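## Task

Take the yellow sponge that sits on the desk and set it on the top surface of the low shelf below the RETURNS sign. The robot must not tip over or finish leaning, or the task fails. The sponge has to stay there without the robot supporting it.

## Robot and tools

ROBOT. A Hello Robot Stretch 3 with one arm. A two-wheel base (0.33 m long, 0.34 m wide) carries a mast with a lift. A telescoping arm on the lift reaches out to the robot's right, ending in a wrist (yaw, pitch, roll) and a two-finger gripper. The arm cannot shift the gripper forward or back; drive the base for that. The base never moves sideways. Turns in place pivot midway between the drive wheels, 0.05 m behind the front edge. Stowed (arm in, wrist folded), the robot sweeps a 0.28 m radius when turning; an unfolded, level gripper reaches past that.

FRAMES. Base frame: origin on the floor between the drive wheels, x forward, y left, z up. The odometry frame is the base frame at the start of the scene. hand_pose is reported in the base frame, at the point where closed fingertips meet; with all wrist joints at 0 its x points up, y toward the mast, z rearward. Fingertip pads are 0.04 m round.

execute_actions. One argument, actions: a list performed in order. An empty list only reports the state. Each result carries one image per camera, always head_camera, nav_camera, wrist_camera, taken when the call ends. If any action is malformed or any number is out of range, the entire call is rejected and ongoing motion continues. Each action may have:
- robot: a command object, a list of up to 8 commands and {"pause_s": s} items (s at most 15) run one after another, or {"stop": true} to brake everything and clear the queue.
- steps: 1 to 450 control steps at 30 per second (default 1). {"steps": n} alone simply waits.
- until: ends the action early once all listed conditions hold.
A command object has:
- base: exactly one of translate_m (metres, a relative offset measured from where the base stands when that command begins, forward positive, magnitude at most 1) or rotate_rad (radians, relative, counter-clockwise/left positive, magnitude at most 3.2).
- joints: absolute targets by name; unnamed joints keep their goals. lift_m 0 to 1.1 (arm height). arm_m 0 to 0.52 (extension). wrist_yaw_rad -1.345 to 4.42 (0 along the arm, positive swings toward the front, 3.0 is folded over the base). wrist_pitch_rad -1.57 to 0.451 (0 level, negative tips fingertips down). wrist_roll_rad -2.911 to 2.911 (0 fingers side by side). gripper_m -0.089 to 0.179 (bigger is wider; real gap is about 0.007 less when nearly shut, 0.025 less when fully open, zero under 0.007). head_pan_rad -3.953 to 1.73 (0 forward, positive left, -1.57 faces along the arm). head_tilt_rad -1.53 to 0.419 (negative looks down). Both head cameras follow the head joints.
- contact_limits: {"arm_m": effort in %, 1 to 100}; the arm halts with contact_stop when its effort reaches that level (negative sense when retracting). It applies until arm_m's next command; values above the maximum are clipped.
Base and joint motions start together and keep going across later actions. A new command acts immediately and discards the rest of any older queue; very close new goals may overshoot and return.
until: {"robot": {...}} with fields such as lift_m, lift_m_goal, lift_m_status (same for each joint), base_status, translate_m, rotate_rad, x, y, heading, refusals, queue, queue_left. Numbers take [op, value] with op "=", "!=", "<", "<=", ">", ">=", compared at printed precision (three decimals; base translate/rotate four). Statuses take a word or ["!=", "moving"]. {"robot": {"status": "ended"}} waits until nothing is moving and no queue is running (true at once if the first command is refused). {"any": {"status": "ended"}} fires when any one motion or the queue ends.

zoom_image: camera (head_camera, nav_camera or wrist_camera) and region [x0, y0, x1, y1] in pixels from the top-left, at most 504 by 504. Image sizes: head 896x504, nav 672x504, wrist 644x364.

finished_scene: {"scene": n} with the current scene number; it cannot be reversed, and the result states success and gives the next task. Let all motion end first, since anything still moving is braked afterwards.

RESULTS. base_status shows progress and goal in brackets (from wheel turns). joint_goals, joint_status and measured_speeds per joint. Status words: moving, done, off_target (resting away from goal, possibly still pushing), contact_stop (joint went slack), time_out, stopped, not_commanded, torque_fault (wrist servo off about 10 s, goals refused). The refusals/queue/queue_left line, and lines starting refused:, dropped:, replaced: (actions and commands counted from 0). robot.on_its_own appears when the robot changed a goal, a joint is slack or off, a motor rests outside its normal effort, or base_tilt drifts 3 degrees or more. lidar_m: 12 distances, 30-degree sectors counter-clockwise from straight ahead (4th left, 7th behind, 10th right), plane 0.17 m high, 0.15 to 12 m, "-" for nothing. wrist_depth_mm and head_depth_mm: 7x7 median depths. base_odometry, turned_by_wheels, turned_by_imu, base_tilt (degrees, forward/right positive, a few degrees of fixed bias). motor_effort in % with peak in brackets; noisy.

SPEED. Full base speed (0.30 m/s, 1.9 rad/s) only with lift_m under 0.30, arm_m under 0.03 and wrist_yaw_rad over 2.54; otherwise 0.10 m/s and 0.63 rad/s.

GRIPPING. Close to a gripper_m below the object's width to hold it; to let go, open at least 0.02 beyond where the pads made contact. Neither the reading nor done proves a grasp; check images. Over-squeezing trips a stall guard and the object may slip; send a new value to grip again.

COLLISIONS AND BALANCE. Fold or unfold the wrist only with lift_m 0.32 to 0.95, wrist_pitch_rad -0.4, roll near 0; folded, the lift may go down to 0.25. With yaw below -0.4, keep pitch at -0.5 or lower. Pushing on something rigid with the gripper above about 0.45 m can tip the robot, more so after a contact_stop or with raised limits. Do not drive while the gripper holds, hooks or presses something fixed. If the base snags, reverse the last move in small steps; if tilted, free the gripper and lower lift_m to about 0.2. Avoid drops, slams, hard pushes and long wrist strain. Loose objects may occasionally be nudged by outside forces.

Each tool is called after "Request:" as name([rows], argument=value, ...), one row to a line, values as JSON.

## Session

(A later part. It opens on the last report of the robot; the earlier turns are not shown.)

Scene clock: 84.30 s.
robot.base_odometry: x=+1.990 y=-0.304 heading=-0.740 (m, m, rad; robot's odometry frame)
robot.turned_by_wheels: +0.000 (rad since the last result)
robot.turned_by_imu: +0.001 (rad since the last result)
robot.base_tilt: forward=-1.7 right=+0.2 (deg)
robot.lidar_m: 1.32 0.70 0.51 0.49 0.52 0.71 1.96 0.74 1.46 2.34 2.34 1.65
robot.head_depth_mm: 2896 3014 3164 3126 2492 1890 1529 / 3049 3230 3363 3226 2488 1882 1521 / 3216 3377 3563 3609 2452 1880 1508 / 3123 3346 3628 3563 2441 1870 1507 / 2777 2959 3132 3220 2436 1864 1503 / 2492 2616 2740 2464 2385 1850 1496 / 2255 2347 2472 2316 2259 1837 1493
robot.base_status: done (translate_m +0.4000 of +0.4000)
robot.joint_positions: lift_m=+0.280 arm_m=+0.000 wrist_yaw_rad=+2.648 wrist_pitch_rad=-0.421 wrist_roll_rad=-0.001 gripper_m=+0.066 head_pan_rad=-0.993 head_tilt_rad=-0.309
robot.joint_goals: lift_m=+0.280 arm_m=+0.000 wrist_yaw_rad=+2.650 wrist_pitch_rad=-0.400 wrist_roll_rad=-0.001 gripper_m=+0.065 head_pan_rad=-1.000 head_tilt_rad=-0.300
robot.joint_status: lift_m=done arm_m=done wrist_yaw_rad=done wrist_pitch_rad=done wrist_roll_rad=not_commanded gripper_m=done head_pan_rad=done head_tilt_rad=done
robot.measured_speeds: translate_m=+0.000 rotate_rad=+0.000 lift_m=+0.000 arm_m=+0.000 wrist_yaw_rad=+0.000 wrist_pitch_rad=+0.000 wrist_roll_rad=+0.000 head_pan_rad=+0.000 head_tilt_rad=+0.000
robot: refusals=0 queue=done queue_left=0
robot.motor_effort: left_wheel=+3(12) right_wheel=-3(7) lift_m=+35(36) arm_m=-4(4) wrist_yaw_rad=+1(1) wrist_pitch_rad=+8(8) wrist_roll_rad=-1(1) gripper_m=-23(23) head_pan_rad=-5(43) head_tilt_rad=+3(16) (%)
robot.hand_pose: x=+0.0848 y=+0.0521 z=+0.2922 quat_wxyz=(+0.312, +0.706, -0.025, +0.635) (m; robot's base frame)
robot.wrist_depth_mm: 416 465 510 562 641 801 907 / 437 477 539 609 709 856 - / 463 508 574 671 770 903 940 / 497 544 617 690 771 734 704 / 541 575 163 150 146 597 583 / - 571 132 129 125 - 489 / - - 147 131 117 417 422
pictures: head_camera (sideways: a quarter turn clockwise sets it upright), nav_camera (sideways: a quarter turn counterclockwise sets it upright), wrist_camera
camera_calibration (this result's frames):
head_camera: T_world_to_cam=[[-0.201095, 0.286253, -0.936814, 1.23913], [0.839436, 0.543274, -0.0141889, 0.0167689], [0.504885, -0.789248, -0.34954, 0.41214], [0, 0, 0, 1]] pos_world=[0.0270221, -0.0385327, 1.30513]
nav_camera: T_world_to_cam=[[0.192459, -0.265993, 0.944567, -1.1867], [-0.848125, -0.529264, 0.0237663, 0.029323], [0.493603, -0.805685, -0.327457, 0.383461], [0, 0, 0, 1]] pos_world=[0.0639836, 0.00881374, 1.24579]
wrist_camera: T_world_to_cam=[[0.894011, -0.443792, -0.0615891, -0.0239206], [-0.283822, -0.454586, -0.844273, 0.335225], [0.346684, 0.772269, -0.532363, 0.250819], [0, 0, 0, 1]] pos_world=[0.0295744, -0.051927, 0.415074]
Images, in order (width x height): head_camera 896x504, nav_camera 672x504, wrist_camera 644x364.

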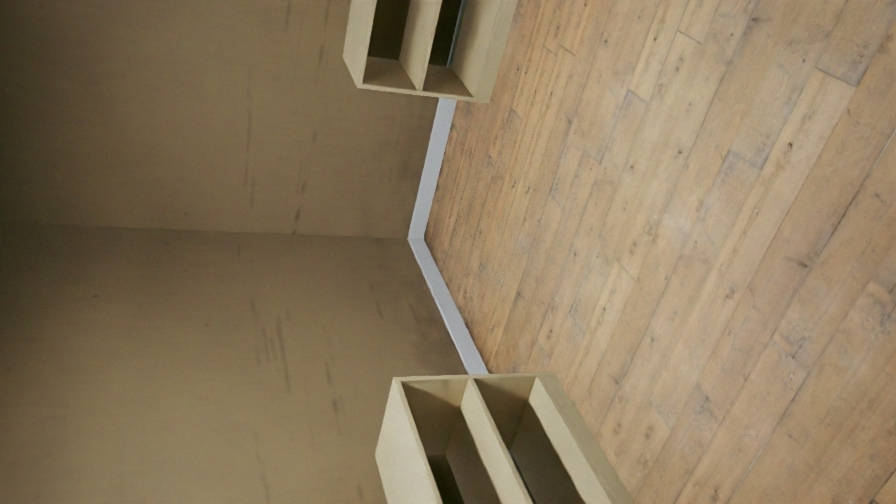

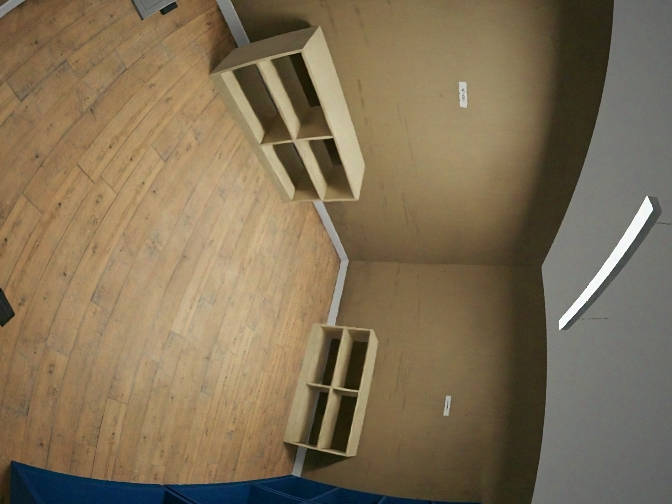

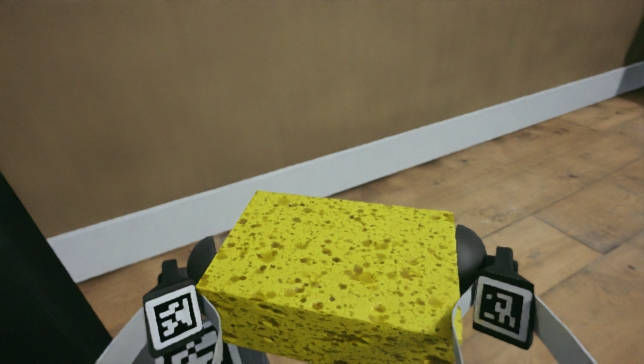

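Request:
zoom_image(camera="nav_camera", region=[420,380,480,430])

Request:
zoom_image(camera="nav_camera", region=[430,70,490,120])

Region (420, 380, 480, 430) of nav_camera's 672x504 image, scaled by 8.400, with more detail than that image has.

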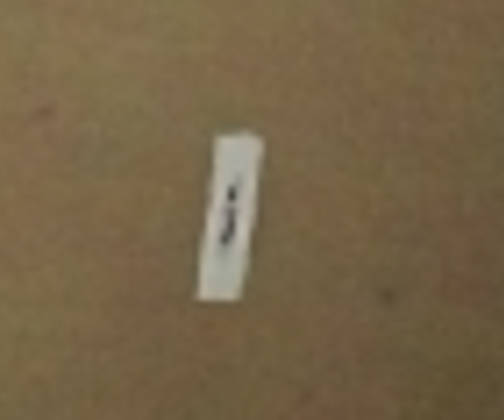

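Region (430, 70, 490, 120) of nav_camera's 672x504 image, scaled by 8.400, with more detail than that image has.

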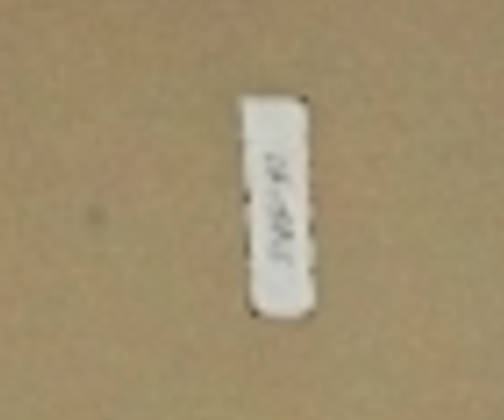

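Request:
execute_actions([
  {"robot":[{"base":{"rotate_rad":-0.68},"joints":{"head_pan_rad":-1.7,"head_tilt_rad":-0.25}},{"base":{"translate_m":1}},{"base":{"translate_m":0.44}},{"base":{"rotate_rad":2.25}}],"steps":450,"until":{"robot":{"status":"ended"}}},
  {"robot":{"joints":{"lift_m":0.67}},"steps":450,"until":{"robot":{"status":"ended"}}},
])

Scene clock: 105.50 s.
robot.base_odometry: x=+2.206 y=-1.727 heading=+0.830 (m, m, rad; robot's odometry frame)
robot.turned_by_wheels: +1.570 (rad since the last result)
robot.turned_by_imu: +1.565 (rad since the last result)
robot.base_tilt: forward=-1.6 right=+0.3 (deg)
robot.lidar_m: 0.93 1.43 1.97 1.74 1.76 2.09 2.38 0.95 0.51 0.87 0.57 0.94
robot.head_depth_mm: 775 819 865 920 981 1027 856 / 766 808 854 908 967 1021 851 / 756 797 842 894 951 1008 848 / 748 788 832 883 936 996 844 / 740 778 821 870 923 982 842 / 730 770 810 858 912 972 839 / 723 759 801 847 897 956 835
robot.base_status: done (rotate_rad +2.2498 of +2.2500)
robot.joint_positions: lift_m=+0.670 arm_m=+0.000 wrist_yaw_rad=+2.649 wrist_pitch_rad=-0.421 wrist_roll_rad=-0.001 gripper_m=+0.066 head_pan_rad=-1.693 head_tilt_rad=-0.260
robot.joint_goals: lift_m=+0.670 arm_m=+0.000 wrist_yaw_rad=+2.650 wrist_pitch_rad=-0.400 wrist_roll_rad=-0.001 gripper_m=+0.065 head_pan_rad=-1.700 head_tilt_rad=-0.250
robot.joint_status: lift_m=done arm_m=done wrist_yaw_rad=done wrist_pitch_rad=done wrist_roll_rad=not_commanded gripper_m=done head_pan_rad=done head_tilt_rad=done
robot.measured_speeds: translate_m=+0.000 rotate_rad=+0.000 lift_m=+0.000 arm_m=+0.000 wrist_yaw_rad=+0.000 wrist_pitch_rad=+0.000 wrist_roll_rad=+0.000 head_pan_rad=+0.000 head_tilt_rad=+0.000
robot: refusals=0 queue=done queue_left=0
robot.motor_effort: left_wheel=-3(12) right_wheel=+4(13) lift_m=+43(44) arm_m=-5(5) wrist_yaw_rad=+1(1) wrist_pitch_rad=+8(7) wrist_roll_rad=-1(0) gripper_m=-23(23) head_pan_rad=-3(48) head_tilt_rad=+3(9) (%)
robot.hand_pose: x=+0.0848 y=+0.0521 z=+0.6819 quat_wxyz=(+0.312, +0.706, -0.025, +0.635) (m; robot's base frame)
robot.wrist_depth_mm: - - - - - - - / - - - - - - - / - - - - - - - / - - - - - - - / - - 162 150 146 - - / - - 133 128 125 - 979 / - - 497 131 117 826 841
pictures: head_camera (sideways: a quarter turn clockwise sets it upright), nav_camera (sideways: a quarter turn counterclockwise sets it upright), wrist_camera
camera_calibration (this result's frames):
head_camera: T_world_to_cam=[[0.0250319, 0.301821, -0.953036, 1.25893], [0.991873, -0.12646, -0.0139971, 0.0155903], [-0.124745, -0.94494, -0.302534, 0.354805], [0, 0, 0, 1]] pos_world=[-0.00271669, -0.0427303, 1.30736]
nav_camera: T_world_to_cam=[[-0.0185305, -0.28041, 0.959701, -1.20518], [-0.989429, 0.143224, 0.0227434, 0.0315152], [-0.14383, -0.949135, -0.2801, 0.325715], [0, 0, 0, 1]] pos_world=[0.0556971, -0.0333104, 1.24713]
wrist_camera: T_world_to_cam=[[0.894032, -0.44375, -0.0615823, 0.0000828342], [-0.283766, -0.454538, -0.844317, 0.664331], [0.346674, 0.772322, -0.532293, 0.45827], [0, 0, 0, 1]] pos_world=[0.0295705, -0.0519311, 0.804845]
Images, in order (width x height): head_camera 896x504, nav_camera 672x504, wrist_camera 644x364.

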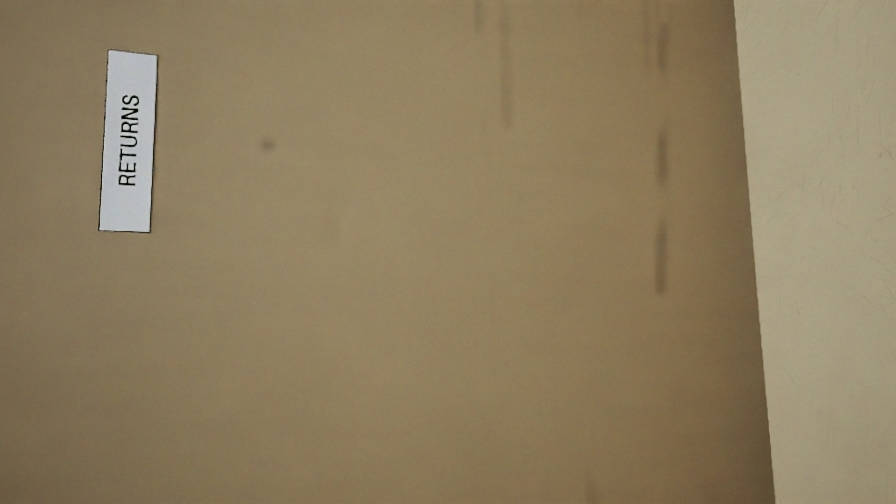

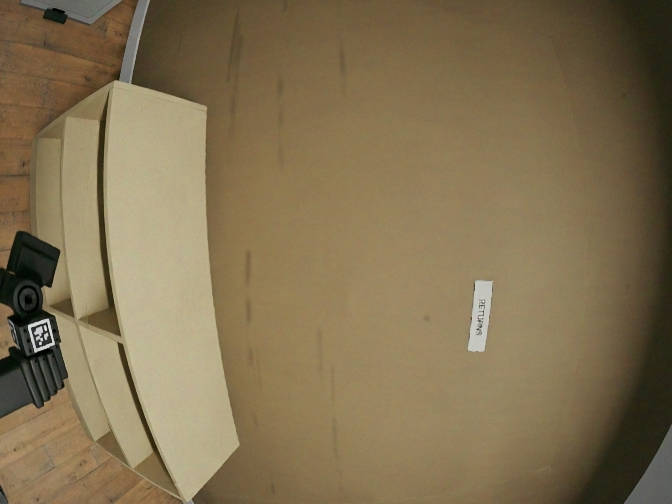

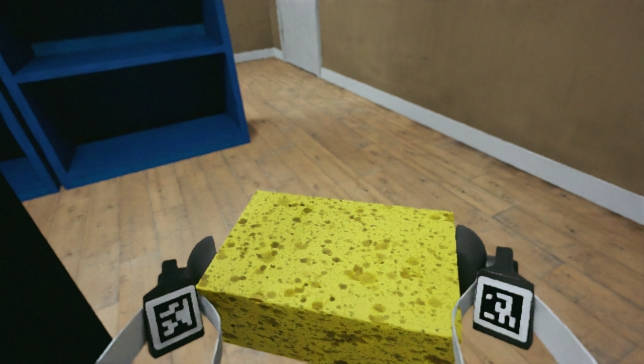

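Request:
execute_actions([
  {"robot":[{"joints":{"lift_m":0.69,"arm_m":0.28,"wrist_yaw_rad":0,"wrist_pitch_rad":-0.5,"head_tilt_rad":-0.8}},{"joints":{"lift_m":0.65}}],"steps":450,"until":{"robot":{"status":"ended"}}},
])

Scene clock: 115.73 s.
robot.base_odometry: x=+2.206 y=-1.727 heading=+0.830 (m, m, rad; robot's odometry frame)
robot.turned_by_wheels: +0.000 (rad since the last result)
robot.turned_by_imu: -0.001 (rad since the last result)
robot.base_tilt: forward=-1.7 right=+0.2 (deg)
robot.lidar_m: 0.93 1.44 1.97 1.74 1.76 2.09 2.38 0.94 0.51 0.87 0.57 0.94
robot.head_depth_mm: 816 935 1046 903 1049 1255 1182 / 806 924 1030 904 901 1243 - / 797 913 1019 921 - 1219 1159 / 787 902 1011 - 1035 1198 1156 / 780 891 1004 891 914 1192 1152 / 771 880 998 887 815 1161 1152 / 762 871 986 885 795 1146 1151
robot.base_status: done (rotate_rad +2.2498 of +2.2500)
robot.joint_positions: lift_m=+0.650 arm_m=+0.280 wrist_yaw_rad=+0.002 wrist_pitch_rad=-0.515 wrist_roll_rad=-0.001 gripper_m=+0.066 head_pan_rad=-1.693 head_tilt_rad=-0.790
robot.joint_goals: lift_m=+0.650 arm_m=+0.280 wrist_yaw_rad=+0.000 wrist_pitch_rad=-0.500 wrist_roll_rad=-0.001 gripper_m=+0.065 head_pan_rad=-1.700 head_tilt_rad=-0.800
robot.joint_status: lift_m=done arm_m=done wrist_yaw_rad=done wrist_pitch_rad=done wrist_roll_rad=not_commanded gripper_m=done head_pan_rad=done head_tilt_rad=done
robot.measured_speeds: translate_m=+0.000 rotate_rad=+0.000 lift_m=+0.000 arm_m=+0.000 wrist_yaw_rad=+0.000 wrist_pitch_rad=+0.000 wrist_roll_rad=+0.000 head_pan_rad=+0.000 head_tilt_rad=+0.000
robot: refusals=0 queue=done queue_left=0
robot.motor_effort: left_wheel=-4(3) right_wheel=+5(3) lift_m=+35(45) arm_m=+4(6) wrist_yaw_rad=-2(3) wrist_pitch_rad=+5(7) wrist_roll_rad=+0(0) gripper_m=-23(24) head_pan_rad=-4(4) head_tilt_rad=-5(23) (%)
robot.hand_pose: x=-0.0212 y=-0.6359 z=+0.6417 quat_wxyz=(+0.684, +0.181, -0.683, -0.180) (m; robot's base frame)
robot.wrist_depth_mm: 326 325 326 325 323 321 322 / 361 361 359 353 351 351 351 / 391 392 380 378 318 309 300 / 288 281 271 262 257 251 244 / 233 231 161 150 146 210 203 / 199 196 132 129 125 - 177 / 172 170 156 132 117 154 156
pictures: head_camera (sideways: a quarter turn clockwise sets it upright), nav_camera (sideways: a quarter turn counterclockwise sets it upright), wrist_camera
camera_calibration (this result's frames):
head_camera: T_world_to_cam=[[0.078974, 0.738989, -0.669073, 0.888338], [0.992798, -0.118956, -0.0142017, 0.015841], [-0.0900851, -0.663132, -0.743061, 0.927742], [0, 0, 0, 1]] pos_world=[-0.00230673, -0.0393715, 1.28396]
nav_camera: T_world_to_cam=[[-0.0732538, -0.72393, 0.685973, -0.847902], [-0.991178, 0.129021, 0.0303137, 0.0216889], [-0.11045, -0.677701, -0.726995, 0.906964], [0, 0, 0, 1]] pos_world=[0.0595596, -0.00196873, 1.24034]
wrist_camera: T_world_to_cam=[[-0.997538, -0.0278992, -0.0643455, 0.0131949], [0.0338783, 0.611643, -0.790408, 0.937677], [0.0614082, -0.790642, -0.609192, 0.0543843], [0, 0, 0, 1]] pos_world=[-0.0219441, -0.530157, 0.775127]
Images, in order (width x height): head_camera 896x504, nav_camera 672x504, wrist_camera 644x364.

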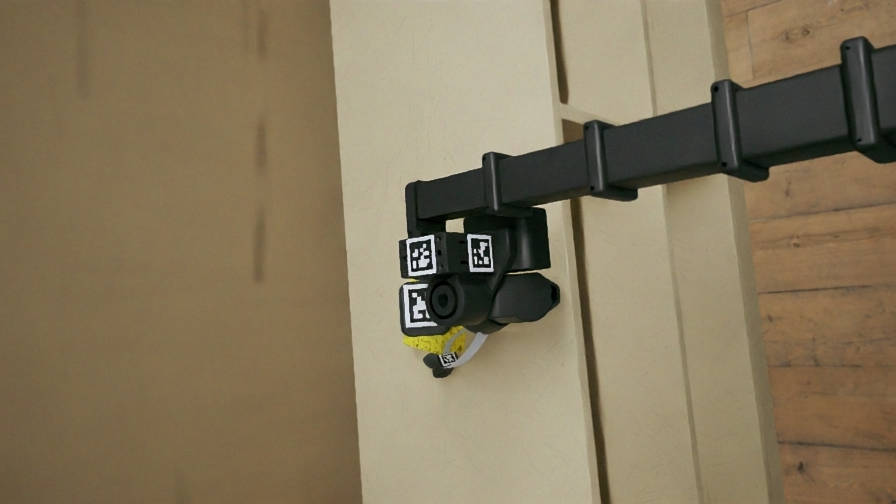

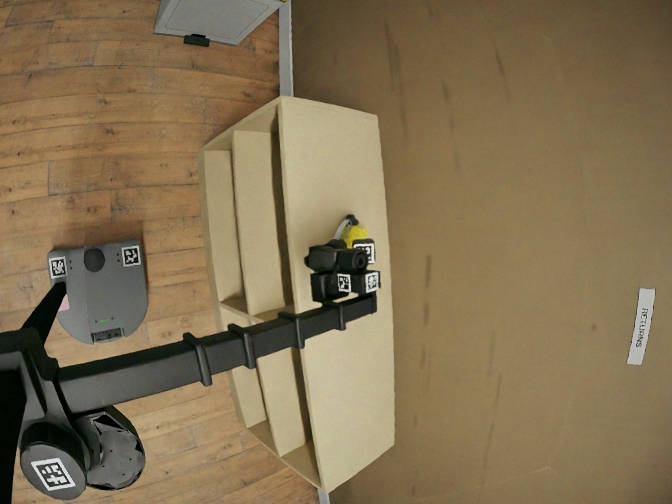

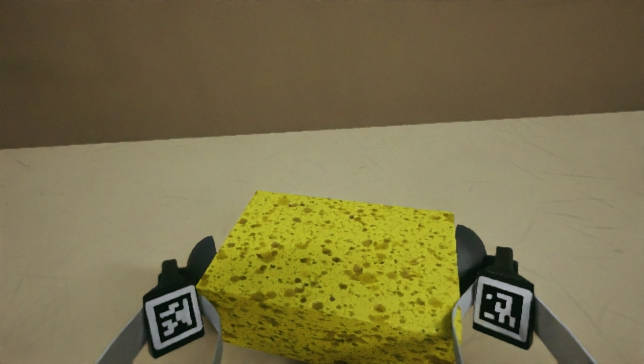

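Request:
execute_actions([
  {"robot":[{"joints":{"lift_m":0.644}},{"joints":{"gripper_m":0.179}},{"joints":{"lift_m":0.74}}],"steps":450,"until":{"robot":{"status":"ended"}}},
])

Scene clock: 121.13 s.
robot.base_odometry: x=+2.206 y=-1.727 heading=+0.830 (m, m, rad; robot's odometry frame)
robot.turned_by_wheels: +0.000 (rad since the last result)
robot.turned_by_imu: -0.001 (rad since the last result)
robot.base_tilt: forward=-1.7 right=+0.2 (deg)
robot.lidar_m: 0.93 1.43 1.97 1.74 1.76 2.09 2.38 0.95 0.51 0.87 0.57 0.94
robot.head_depth_mm: 813 936 1049 905 1046 1263 - / 805 926 1031 921 - - - / 797 914 1023 - 1027 1215 1163 / 788 901 1009 - 1016 1196 1155 / 779 890 1004 853 820 1186 1152 / 772 881 998 878 815 1162 1147 / 764 869 989 883 797 1149 1151
robot.base_status: done (rotate_rad +2.2498 of +2.2500)
robot.joint_positions: lift_m=+0.740 arm_m=+0.280 wrist_yaw_rad=+0.001 wrist_pitch_rad=-0.513 wrist_roll_rad=-0.001 gripper_m=+0.179 head_pan_rad=-1.693 head_tilt_rad=-0.790
robot.joint_goals: lift_m=+0.740 arm_m=+0.280 wrist_yaw_rad=+0.000 wrist_pitch_rad=-0.500 wrist_roll_rad=-0.001 gripper_m=+0.179 head_pan_rad=-1.700 head_tilt_rad=-0.800
robot.joint_status: lift_m=done arm_m=done wrist_yaw_rad=done wrist_pitch_rad=done wrist_roll_rad=not_commanded gripper_m=done head_pan_rad=done head_tilt_rad=done
robot.measured_speeds: translate_m=+0.000 rotate_rad=+0.000 lift_m=+0.000 arm_m=+0.000 wrist_yaw_rad=+0.000 wrist_pitch_rad=+0.000 wrist_roll_rad=+0.000 head_pan_rad=+0.000 head_tilt_rad=+0.000
robot: refusals=0 queue=done queue_left=0
robot.motor_effort: left_wheel=-3(3) right_wheel=+5(4) lift_m=+43(45) arm_m=+4(4) wrist_yaw_rad=-1(2) wrist_pitch_rad=+5(6) wrist_roll_rad=+0(0) gripper_m=+0(99) head_pan_rad=-4(4) head_tilt_rad=-4(4) (%)
robot.hand_pose: x=-0.0213 y=-0.6361 z=+0.7318 quat_wxyz=(+0.685, +0.180, -0.683, -0.179) (m; robot's base frame)
robot.wrist_depth_mm: 327 327 324 323 320 321 323 / 362 357 360 356 355 350 351 / 402 400 398 392 391 389 393 / 450 447 454 430 427 419 416 / 372 362 353 348 334 334 320 / 315 313 300 293 288 282 283 / - 260 260 209 211 247 -
pictures: head_camera (sideways: a quarter turn clockwise sets it upright), nav_camera (sideways: a quarter turn counterclockwise sets it upright), wrist_camera
camera_calibration (this result's frames):
head_camera: T_world_to_cam=[[0.0789741, 0.738989, -0.669073, 0.888338], [0.992798, -0.118956, -0.0142017, 0.015841], [-0.0900852, -0.663132, -0.743061, 0.927742], [0, 0, 0, 1]] pos_world=[-0.00230673, -0.0393715, 1.28396]
nav_camera: T_world_to_cam=[[-0.0732539, -0.72393, 0.685973, -0.847902], [-0.991178, 0.129021, 0.0303137, 0.0216889], [-0.11045, -0.677702, -0.726995, 0.906964], [0, 0, 0, 1]] pos_world=[0.0595596, -0.00196874, 1.24034]
wrist_camera: T_world_to_cam=[[-0.997545, -0.0277176, -0.064302, 0.0190092], [0.0340569, 0.610321, -0.791422, 1.00896], [0.0611812, -0.791669, -0.607879, 0.10747], [0, 0, 0, 1]] pos_world=[-0.0219746, -0.53018, 0.865062]
Images, in order (width x height): head_camera 896x504, nav_camera 672x504, wrist_camera 644x364.

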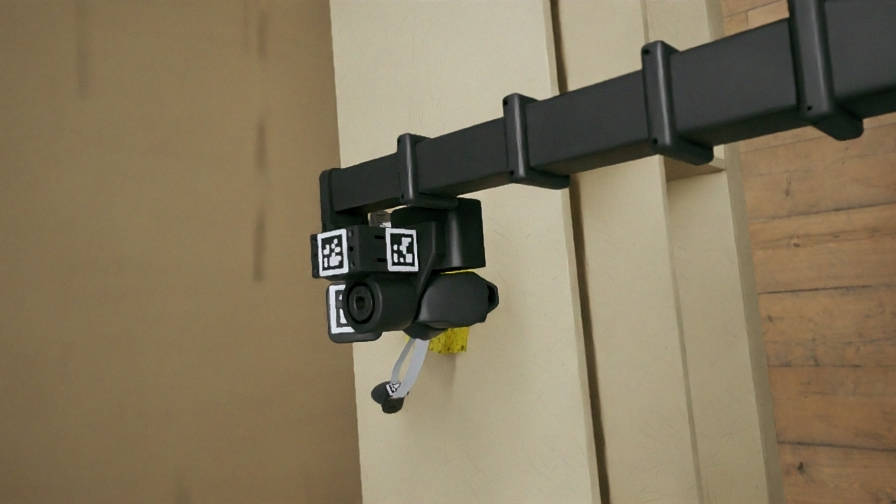

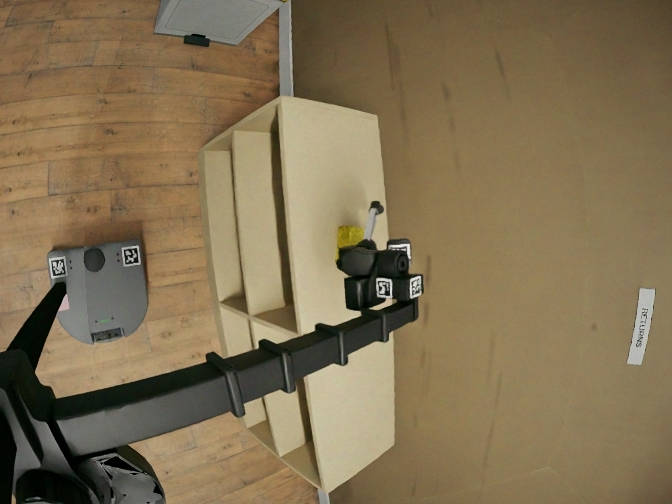

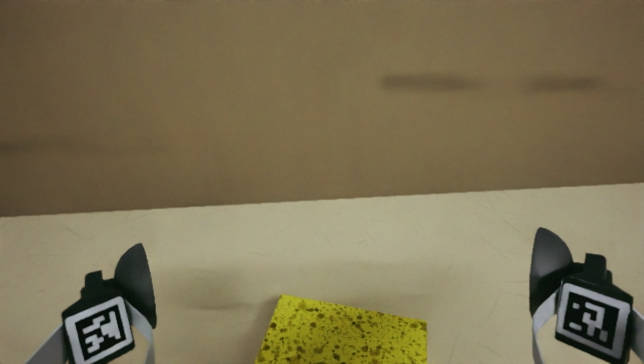

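Request:
finished_scene(scene=1)

The scene is finished: the task was done.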